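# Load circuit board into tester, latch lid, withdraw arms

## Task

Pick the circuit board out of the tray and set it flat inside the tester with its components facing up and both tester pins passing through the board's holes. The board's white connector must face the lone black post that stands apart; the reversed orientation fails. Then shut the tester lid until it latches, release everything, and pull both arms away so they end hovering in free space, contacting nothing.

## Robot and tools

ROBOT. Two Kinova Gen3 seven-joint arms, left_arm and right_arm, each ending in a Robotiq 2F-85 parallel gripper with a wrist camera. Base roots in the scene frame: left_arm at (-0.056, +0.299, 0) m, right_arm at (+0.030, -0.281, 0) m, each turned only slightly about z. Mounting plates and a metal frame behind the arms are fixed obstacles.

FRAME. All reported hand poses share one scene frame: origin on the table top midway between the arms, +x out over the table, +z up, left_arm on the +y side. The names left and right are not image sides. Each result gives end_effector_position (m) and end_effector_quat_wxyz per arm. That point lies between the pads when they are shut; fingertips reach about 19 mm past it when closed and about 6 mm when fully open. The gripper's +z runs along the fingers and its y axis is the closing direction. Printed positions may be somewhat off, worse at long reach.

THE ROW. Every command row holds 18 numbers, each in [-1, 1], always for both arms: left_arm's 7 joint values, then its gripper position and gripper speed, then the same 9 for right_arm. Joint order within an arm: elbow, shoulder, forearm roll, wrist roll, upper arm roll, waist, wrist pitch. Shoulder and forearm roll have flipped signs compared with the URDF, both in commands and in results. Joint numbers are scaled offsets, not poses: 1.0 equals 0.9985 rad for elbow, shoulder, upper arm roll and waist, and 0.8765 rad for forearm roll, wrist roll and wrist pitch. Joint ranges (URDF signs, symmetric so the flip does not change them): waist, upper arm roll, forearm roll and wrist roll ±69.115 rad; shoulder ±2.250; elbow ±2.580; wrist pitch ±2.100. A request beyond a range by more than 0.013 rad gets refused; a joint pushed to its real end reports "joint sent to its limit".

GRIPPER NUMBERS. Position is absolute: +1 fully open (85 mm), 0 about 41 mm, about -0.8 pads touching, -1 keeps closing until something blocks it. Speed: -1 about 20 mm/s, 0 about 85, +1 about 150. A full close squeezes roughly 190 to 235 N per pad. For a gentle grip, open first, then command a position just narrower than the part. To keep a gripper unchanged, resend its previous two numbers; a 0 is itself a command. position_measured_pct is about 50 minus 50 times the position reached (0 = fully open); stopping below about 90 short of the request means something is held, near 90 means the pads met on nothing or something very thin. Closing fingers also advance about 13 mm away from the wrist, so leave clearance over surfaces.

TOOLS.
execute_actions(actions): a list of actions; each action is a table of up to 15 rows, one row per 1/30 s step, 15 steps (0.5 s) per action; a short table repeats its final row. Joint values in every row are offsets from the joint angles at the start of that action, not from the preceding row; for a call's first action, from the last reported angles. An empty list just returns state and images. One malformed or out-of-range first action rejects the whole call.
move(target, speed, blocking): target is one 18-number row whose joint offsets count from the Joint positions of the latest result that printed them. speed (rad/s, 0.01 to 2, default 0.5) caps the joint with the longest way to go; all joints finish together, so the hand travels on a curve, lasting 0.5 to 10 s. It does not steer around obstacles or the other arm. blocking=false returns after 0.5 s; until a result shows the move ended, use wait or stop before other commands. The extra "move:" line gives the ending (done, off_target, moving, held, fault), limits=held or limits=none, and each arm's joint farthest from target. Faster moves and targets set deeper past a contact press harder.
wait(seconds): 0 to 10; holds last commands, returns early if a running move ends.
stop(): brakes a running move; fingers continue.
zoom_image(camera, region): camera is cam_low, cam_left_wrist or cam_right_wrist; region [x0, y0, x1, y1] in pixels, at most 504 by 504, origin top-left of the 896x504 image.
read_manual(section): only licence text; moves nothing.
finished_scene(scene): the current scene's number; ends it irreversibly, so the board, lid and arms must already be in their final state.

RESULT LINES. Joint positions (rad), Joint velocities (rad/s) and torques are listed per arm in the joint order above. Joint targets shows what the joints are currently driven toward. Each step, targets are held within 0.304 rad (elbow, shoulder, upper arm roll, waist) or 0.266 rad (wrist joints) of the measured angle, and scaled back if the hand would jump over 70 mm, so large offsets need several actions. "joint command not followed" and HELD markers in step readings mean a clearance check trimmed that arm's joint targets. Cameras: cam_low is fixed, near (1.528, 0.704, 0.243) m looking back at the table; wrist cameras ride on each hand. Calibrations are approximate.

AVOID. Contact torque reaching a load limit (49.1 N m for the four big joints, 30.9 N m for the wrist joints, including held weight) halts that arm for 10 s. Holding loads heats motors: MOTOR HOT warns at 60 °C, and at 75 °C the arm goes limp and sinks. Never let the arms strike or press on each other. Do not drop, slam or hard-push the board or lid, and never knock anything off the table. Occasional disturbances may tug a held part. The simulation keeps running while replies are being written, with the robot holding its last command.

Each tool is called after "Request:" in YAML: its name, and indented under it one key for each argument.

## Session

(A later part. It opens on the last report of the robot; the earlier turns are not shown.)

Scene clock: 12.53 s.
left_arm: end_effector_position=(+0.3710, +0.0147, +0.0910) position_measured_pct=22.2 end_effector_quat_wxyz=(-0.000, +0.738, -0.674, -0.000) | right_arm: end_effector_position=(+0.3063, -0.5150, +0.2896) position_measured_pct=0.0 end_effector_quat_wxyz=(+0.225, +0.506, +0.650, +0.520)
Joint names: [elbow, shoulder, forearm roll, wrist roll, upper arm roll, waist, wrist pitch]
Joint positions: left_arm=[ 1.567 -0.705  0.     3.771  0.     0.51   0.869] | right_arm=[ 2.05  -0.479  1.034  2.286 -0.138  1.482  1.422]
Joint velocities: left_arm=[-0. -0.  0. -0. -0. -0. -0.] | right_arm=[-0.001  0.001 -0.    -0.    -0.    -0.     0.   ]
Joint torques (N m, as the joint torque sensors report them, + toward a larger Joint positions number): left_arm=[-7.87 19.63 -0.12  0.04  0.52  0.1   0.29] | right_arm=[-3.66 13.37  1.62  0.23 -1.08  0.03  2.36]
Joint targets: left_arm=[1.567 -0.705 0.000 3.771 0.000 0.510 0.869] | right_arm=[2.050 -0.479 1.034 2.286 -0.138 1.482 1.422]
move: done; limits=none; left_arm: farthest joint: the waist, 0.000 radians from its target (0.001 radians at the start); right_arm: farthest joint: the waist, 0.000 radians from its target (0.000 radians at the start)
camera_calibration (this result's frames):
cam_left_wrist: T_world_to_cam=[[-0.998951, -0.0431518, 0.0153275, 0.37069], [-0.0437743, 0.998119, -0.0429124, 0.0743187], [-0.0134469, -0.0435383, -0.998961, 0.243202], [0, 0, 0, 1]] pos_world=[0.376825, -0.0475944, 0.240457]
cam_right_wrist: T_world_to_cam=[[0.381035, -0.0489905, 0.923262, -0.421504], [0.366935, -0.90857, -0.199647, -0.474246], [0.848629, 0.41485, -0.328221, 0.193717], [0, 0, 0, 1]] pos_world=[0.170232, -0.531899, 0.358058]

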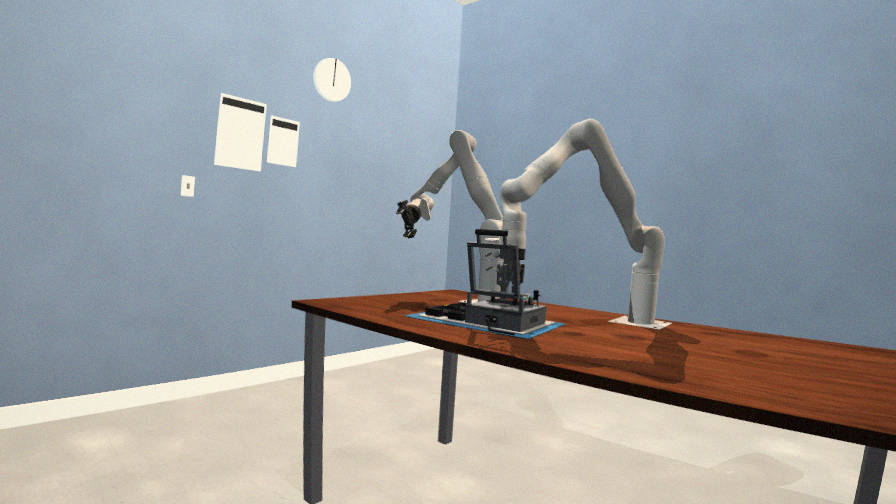

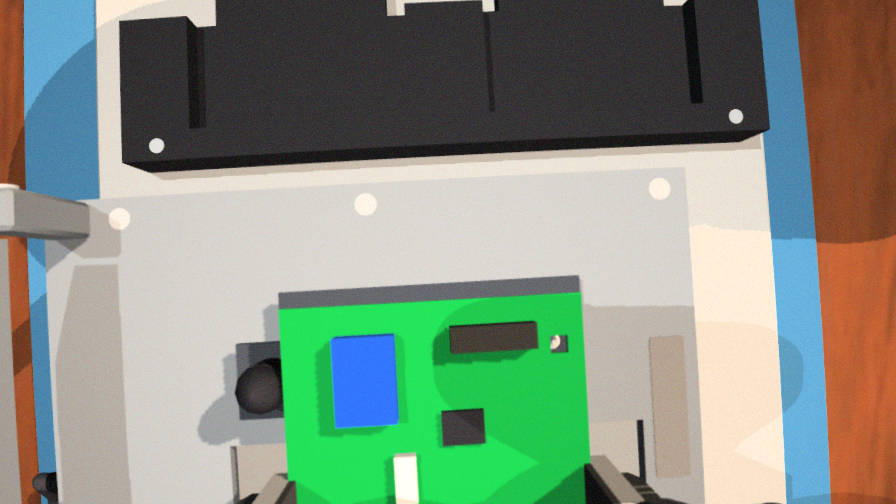

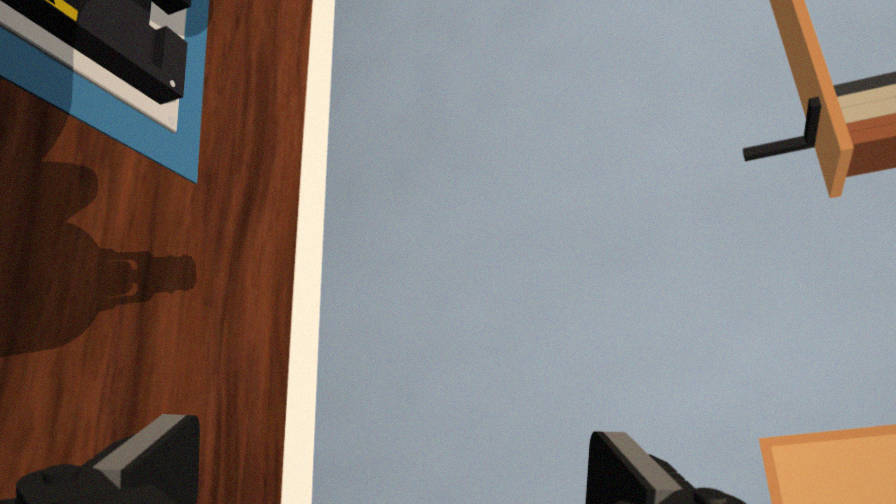

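Request:
move:
  target: [0.0105,-0.0195,0,0,0,0,-0.0342,-1,-0.8,0,0,0,0,0,0,0,1,0]
  speed: 0.03

Scene clock: 13.83 s.
left_arm: end_effector_position=(+0.3709, +0.0148, +0.0785) position_measured_pct=22.2 end_effector_quat_wxyz=(-0.000, +0.738, -0.674, -0.000) | right_arm: end_effector_position=(+0.3063, -0.5150, +0.2896) position_measured_pct=0.0 end_effector_quat_wxyz=(+0.225, +0.506, +0.650, +0.520)
Joint names: [elbow, shoulder, forearm roll, wrist roll, upper arm roll, waist, wrist pitch]
Joint positions: left_arm=[ 1.578 -0.725  0.     3.771 -0.     0.51   0.839] | right_arm=[ 2.05  -0.479  1.034  2.286 -0.138  1.482  1.422]
Joint velocities: left_arm=[-0. -0.  0.  0. -0. -0.  0.] | right_arm=[ 0.001 -0.     0.     0.001  0.     0.     0.   ]
Joint torques (N m, as the joint torque sensors report them, + toward a larger Joint positions number): left_arm=[-7.38 19.41 -0.19 -0.05  0.88 -0.13 -0.03] | right_arm=[-3.84 13.16  1.57  0.28 -1.09  0.2   2.31]
Joint targets: left_arm=[1.578 -0.725 0.000 3.771 0.000 0.510 0.839] | right_arm=[2.050 -0.479 1.034 2.286 -0.138 1.482 1.422]
move: done; limits=none; left_arm: farthest joint: the waist, 0.000 radians from its target (0.000 radians at the start); right_arm: farthest joint: the waist, 0.000 radians from its target (0.000 radians at the start)
camera_calibration (this result's frames):
cam_left_wrist: T_world_to_cam=[[-0.998935, -0.0434765, 0.015462, 0.370866], [-0.0441025, 0.998112, -0.0427549, 0.0737501], [-0.013574, -0.0433913, -0.998966, 0.230761], [0, 0, 0, 1]] pos_world=[0.376856, -0.0474738, 0.227942]
cam_right_wrist: T_world_to_cam=[[0.381035, -0.0489904, 0.923262, -0.421504], [0.366934, -0.908571, -0.199646, -0.474247], [0.848629, 0.414849, -0.328221, 0.193716], [0, 0, 0, 1]] pos_world=[0.170232, -0.5319, 0.358058]

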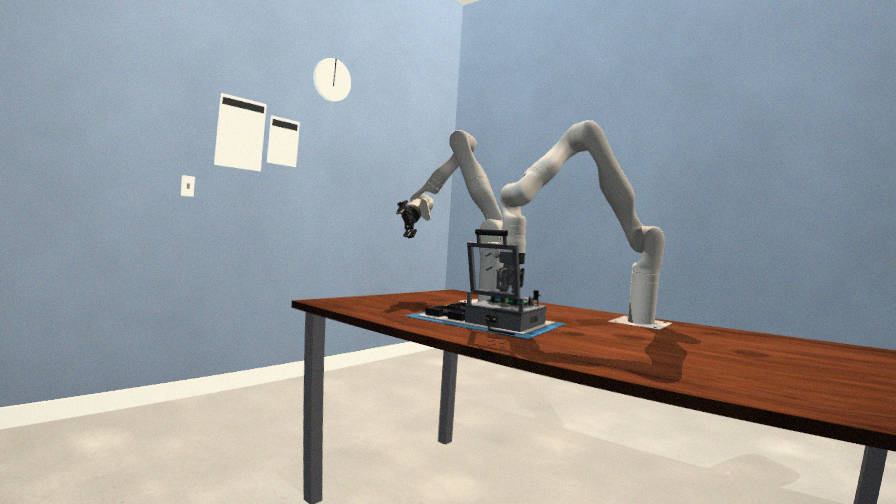

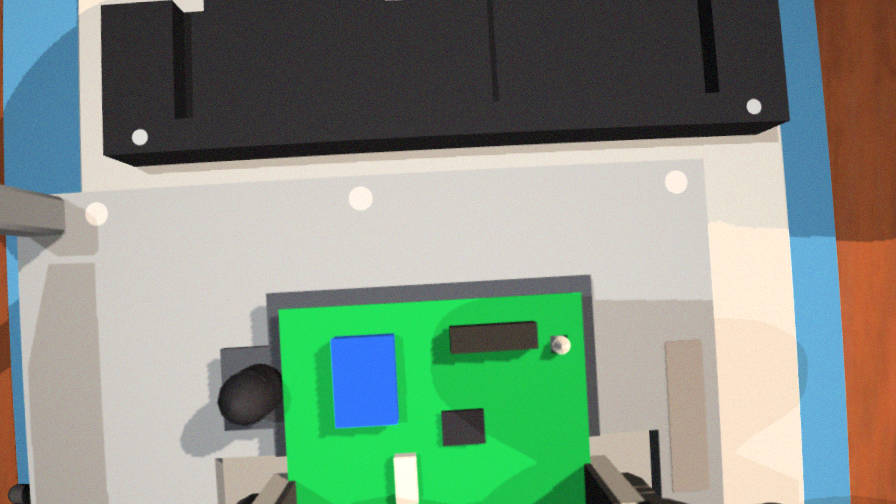

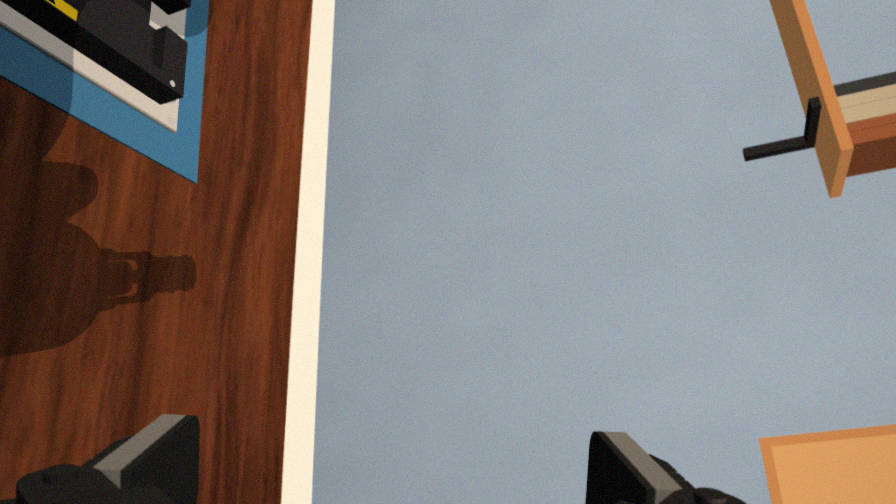

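Request:
move:
  target: [0,0,0,0,0,0,0,1,-0.5,0,0,0,0,0,0,0,1,0]

Request:
move:
  target: [-0.063,0.0898,0,0,0,0,0.1735,1,0,0,0,0,0,0,0,0,1,0]
  speed: 0.25

Request:
move:
  target: [-0.2207,0.2522,0,0,0,0,0.5387,0.2,0,0,0,0,0,0,0,0,1,0]
  speed: 0.6

Request:
move:
  target: [0.1527,-0.0113,0,-0.197,0,-0.12,-0.7573,0.2,0,0,0,0,0,0,0,0,1,0]
  speed: 0.6

Scene clock: 14.97 s.
left_arm: end_effector_position=(+0.3709, +0.0148, +0.0785) position_measured_pct=0.0 end_effector_quat_wxyz=(-0.000, +0.738, -0.674, -0.000) | right_arm: end_effector_position=(+0.3063, -0.5150, +0.2896) position_measured_pct=0.0 end_effector_quat_wxyz=(+0.225, +0.506, +0.650, +0.520)
Joint names: [elbow, shoulder, forearm roll, wrist roll, upper arm roll, waist, wrist pitch]
Joint positions: left_arm=[ 1.578 -0.725  0.     3.771 -0.     0.51   0.839] | right_arm=[ 2.05  -0.479  1.034  2.286 -0.138  1.482  1.422]
Joint velocities: left_arm=[-0. -0. -0.  0. -0.  0.  0.] | right_arm=[-0.001 -0.001 -0.     0.     0.     0.001  0.   ]
Joint torques (N m, as the joint torque sensors report them, + toward a larger Joint positions number): left_arm=[-6.95 19.42 -0.19  0.41  0.6   0.06  0.19] | right_arm=[-3.9  13.17  1.67  0.31 -1.21 -0.01  2.33]
Joint targets: left_arm=[1.578 -0.725 0.000 3.771 -0.000 0.510 0.839] | right_arm=[2.050 -0.479 1.034 2.286 -0.138 1.482 1.422]
move: done; limits=none; left_arm: farthest joint: the waist, 0.000 radians from its target (0.000 radians at the start); right_arm: farthest joint: the waist, 0.000 radians from its target (0.000 radians at the start)
camera_calibration (this result's frames):
cam_left_wrist: T_world_to_cam=[[-0.998935, -0.0434768, 0.0154565, 0.370868], [-0.0441025, 0.998112, -0.0427588, 0.0737519], [-0.0135683, -0.0433949, -0.998966, 0.230761], [0, 0, 0, 1]] pos_world=[0.376857, -0.0474746, 0.227944]
cam_right_wrist: T_world_to_cam=[[0.381034, -0.0489899, 0.923262, -0.421504], [0.366933, -0.908571, -0.199645, -0.474249], [0.84863, 0.414847, -0.328221, 0.193716], [0, 0, 0, 1]] pos_world=[0.170232, -0.531901, 0.358058]

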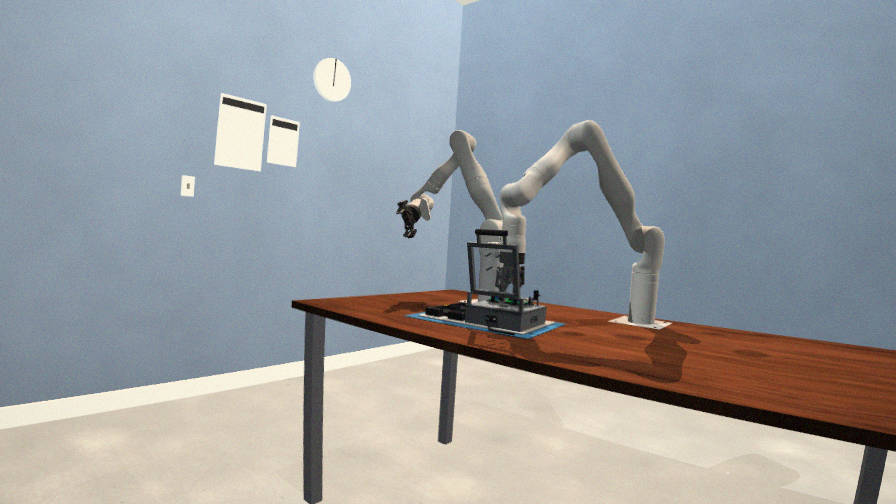

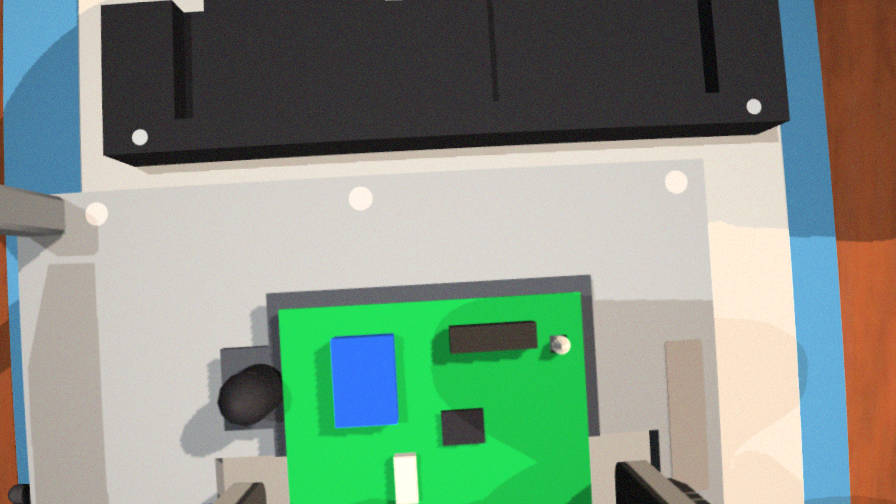

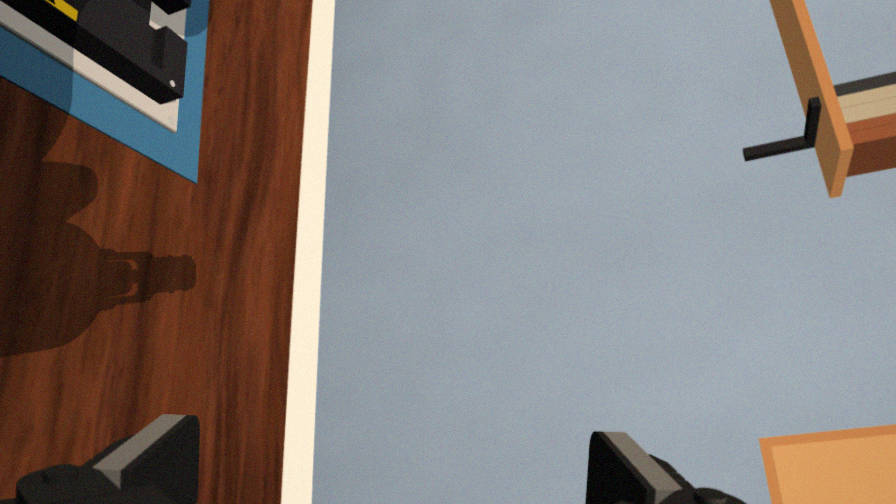

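Scene clock: 15.90 s.
left_arm: end_effector_position=(+0.3710, +0.0148, +0.1400) position_measured_pct=0.0 end_effector_quat_wxyz=(-0.000, +0.738, -0.674, -0.000) | right_arm: end_effector_position=(+0.3063, -0.5150, +0.2896) position_measured_pct=0.0 end_effector_quat_wxyz=(+0.225, +0.506, +0.650, +0.520)
Joint names: [elbow, shoulder, forearm roll, wrist roll, upper arm roll, waist, wrist pitch]
Joint positions: left_arm=[ 1.515 -0.635  0.     3.771 -0.     0.51   0.991] | right_arm=[ 2.05  -0.479  1.034  2.286 -0.138  1.482  1.422]
Joint velocities: left_arm=[ 0.     0.002  0.    -0.    -0.    -0.     0.   ] | right_arm=[-0.    -0.     0.     0.001  0.    -0.     0.   ]
Joint torques (N m, as the joint torque sensors report them, + toward a larger Joint positions number): left_arm=[-8.44 19.21  0.05  0.24  0.62 -0.05 -0.15] | right_arm=[-3.9  13.15  1.61  0.23 -1.16  0.03  2.38]
Joint targets: left_arm=[1.515 -0.635 0.000 3.771 -0.000 0.510 0.991] | right_arm=[2.050 -0.479 1.034 2.286 -0.138 1.482 1.422]
move: done; limits=none; left_arm: farthest joint: the waist, 0.000 radians from its target (0.000 radians at the start); right_arm: farthest joint: the waist, 0.000 radians from its target (0.000 radians at the start)
camera_calibration (this result's frames):
cam_left_wrist: T_world_to_cam=[[-0.998938, -0.043486, 0.0152335, 0.369957], [-0.044104, 0.998105, -0.0429067, 0.0764133], [-0.0133388, -0.043533, -0.998963, 0.292185], [0, 0, 0, 1]] pos_world=[0.376832, -0.0474608, 0.289525]
cam_right_wrist: T_world_to_cam=[[0.381034, -0.0489896, 0.923262, -0.421503], [0.366932, -0.908572, -0.199645, -0.47425], [0.84863, 0.414846, -0.328221, 0.193715], [0, 0, 0, 1]] pos_world=[0.170232, -0.531901, 0.358058]

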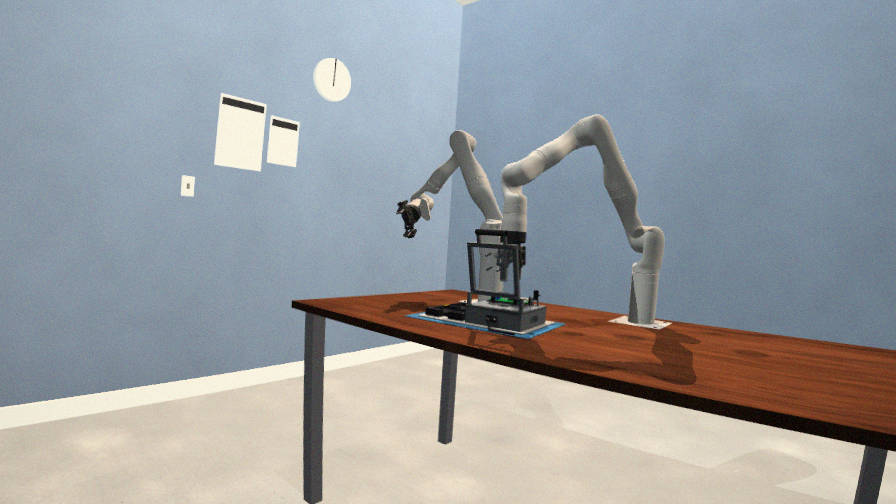

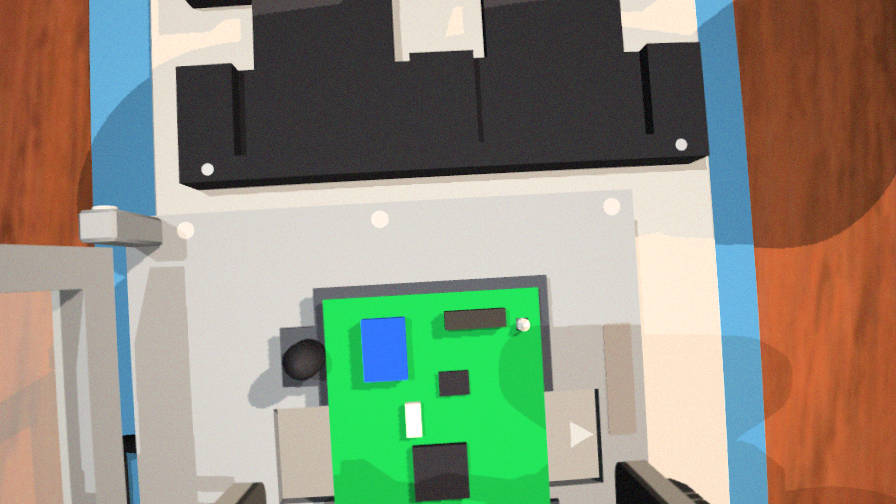

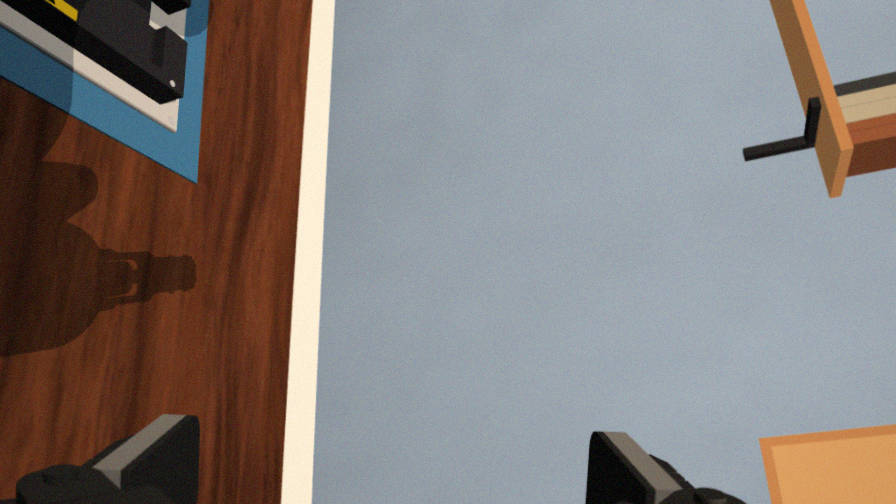

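Scene clock: 17.13 s.
left_arm: end_effector_position=(+0.3343, +0.0367, +0.3299) position_measured_pct=40.1 end_effector_quat_wxyz=(-0.000, +0.738, -0.674, -0.000) | right_arm: end_effector_position=(+0.3063, -0.5150, +0.2896) position_measured_pct=0.0 end_effector_quat_wxyz=(+0.225, +0.506, +0.650, +0.520)
Joint names: [elbow, shoulder, forearm roll, wrist roll, upper arm roll, waist, wrist pitch]
Joint positions: left_arm=[ 1.295 -0.384  0.     3.771 -0.     0.51   1.463] | right_arm=[ 2.05  -0.479  1.034  2.286 -0.138  1.482  1.422]
Joint velocities: left_arm=[ 0.     0.002  0.     0.    -0.     0.     0.   ] | right_arm=[ 0.001  0.    -0.    -0.001  0.     0.002  0.   ]
Joint torques (N m, as the joint torque sensors report them, + toward a larger Joint positions number): left_arm=[-9.65 16.18  0.28 -0.02  0.69 -0.13 -0.06] | right_arm=[-3.73 13.29  1.69  0.37 -1.18  0.15  2.41]
Joint targets: left_arm=[1.295 -0.383 0.000 3.771 -0.000 0.510 1.463] | right_arm=[2.050 -0.479 1.034 2.286 -0.138 1.482 1.422]
move: done; limits=none; left_arm: farthest joint: the shoulder, 0.001 radians from its target (0.252 radians at the start); right_arm: farthest joint: the waist, 0.000 radians from its target (0.000 radians at the start)
camera_calibration (this result's frames):
cam_left_wrist: T_world_to_cam=[[-0.998933, -0.043521, 0.0154247, 0.331321], [-0.0441458, 0.998108, -0.0427954, 0.0610475], [-0.013533, -0.0434307, -0.998965, 0.482415], [0, 0, 0, 1]] pos_world=[0.340191, -0.025561, 0.479418]
cam_right_wrist: T_world_to_cam=[[0.381033, -0.0489893, 0.923262, -0.421503], [0.366932, -0.908572, -0.199644, -0.474251], [0.848631, 0.414845, -0.328221, 0.193714], [0, 0, 0, 1]] pos_world=[0.170232, -0.531902, 0.358058]

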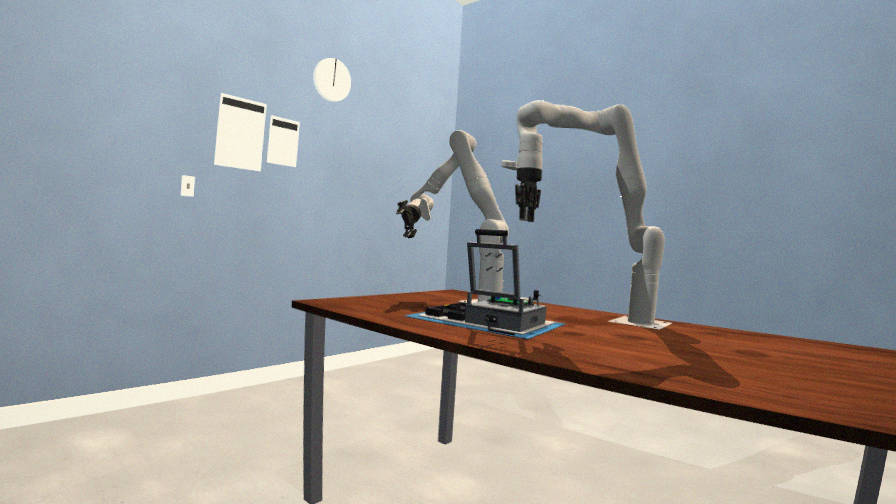

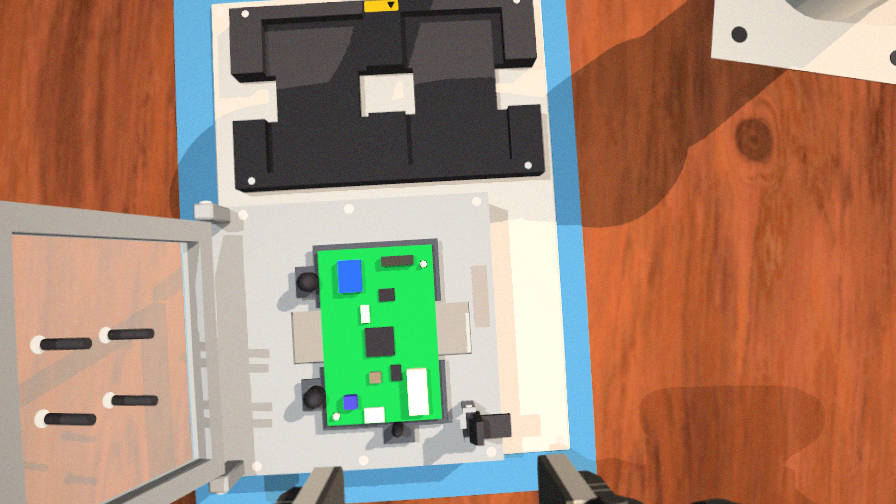

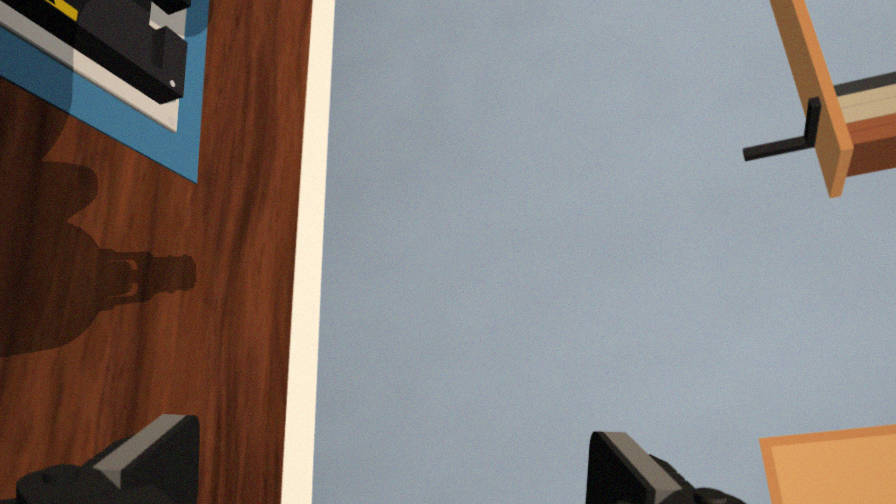

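Scene clock: 18.67 s.
left_arm: end_effector_position=(+0.4943, +0.0266, +0.3157) position_measured_pct=40.1 end_effector_quat_wxyz=(-0.084, +0.698, -0.672, +0.233) | right_arm: end_effector_position=(+0.3063, -0.5150, +0.2896) position_measured_pct=0.0 end_effector_quat_wxyz=(+0.225, +0.506, +0.650, +0.520)
Joint names: [elbow, shoulder, forearm roll, wrist roll, upper arm roll, waist, wrist pitch]
Joint positions: left_arm=[ 1.447 -0.395  0.     3.599 -0.     0.39   0.8  ] | right_arm=[ 2.05  -0.479  1.034  2.286 -0.138  1.482  1.422]
Joint velocities: left_arm=[ 0.     0.    -0.    -0.    -0.    -0.002 -0.   ] | right_arm=[-0.001 -0.001 -0.    -0.     0.    -0.001 -0.   ]
Joint torques (N m, as the joint torque sensors report them, + toward a larger Joint positions number): left_arm=[-10.89  17.19   0.07   0.16   0.55   0.11  -1.16] | right_arm=[-3.93 13.24  1.6   0.28 -1.17 -0.07  2.41]
Joint targets: left_arm=[1.447 -0.395 0.000 3.599 -0.000 0.390 0.800] | right_arm=[2.050 -0.479 1.034 2.286 -0.138 1.482 1.422]
move: done; limits=none; left_arm: farthest joint: the waist, 0.000 radians from its target (0.120 radians at the start); right_arm: farthest joint: the waist, 0.000 radians from its target (0.000 radians at the start)
camera_calibration (this result's frames):
cam_left_wrist: T_world_to_cam=[[-0.90404, -0.0331154, -0.426163, 0.5832], [0.0722191, 0.970828, -0.228641, 0.0794606], [0.421302, -0.237478, -0.875276, 0.221088], [0, 0, 0, 1]] pos_world=[0.428353, -0.0053262, 0.460219]
cam_right_wrist: T_world_to_cam=[[0.381033, -0.048989, 0.923263, -0.421503], [0.366931, -0.908573, -0.199643, -0.474252], [0.848632, 0.414844, -0.328221, 0.193714], [0, 0, 0, 1]] pos_world=[0.170233, -0.531903, 0.358058]

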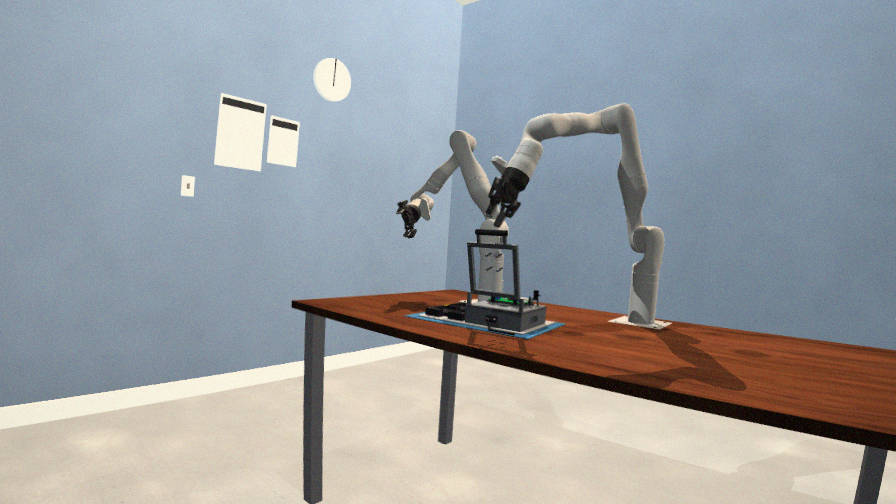

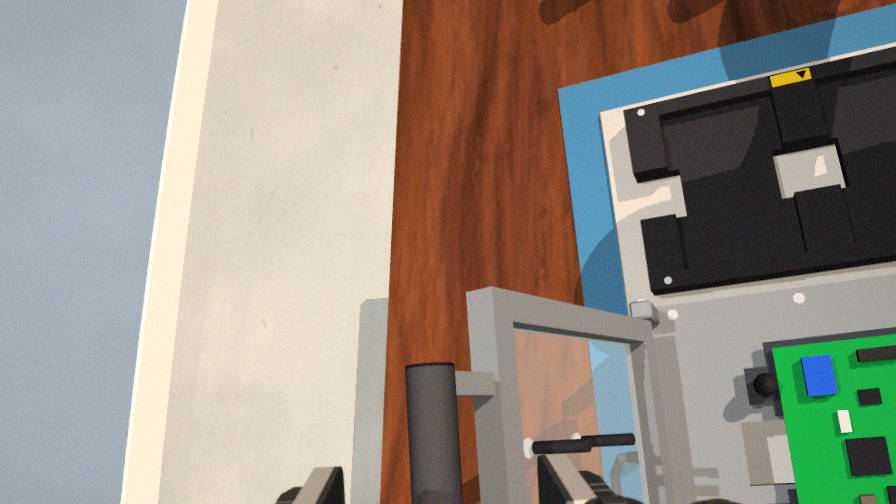

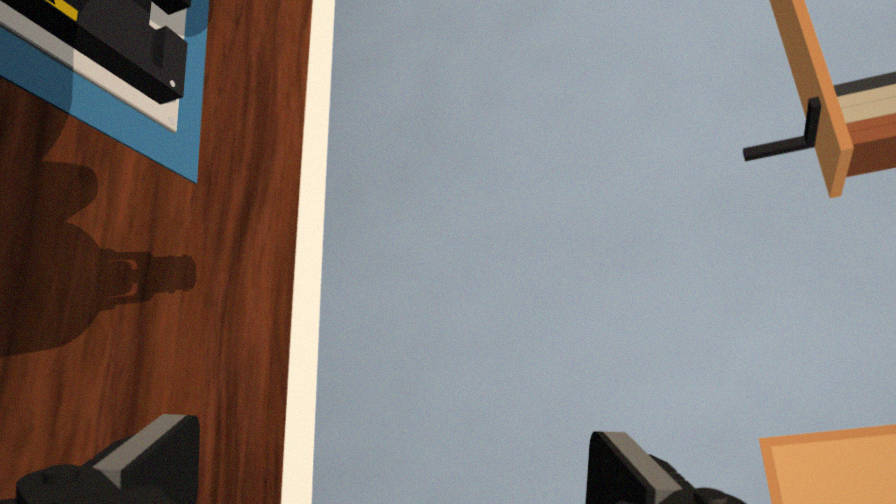

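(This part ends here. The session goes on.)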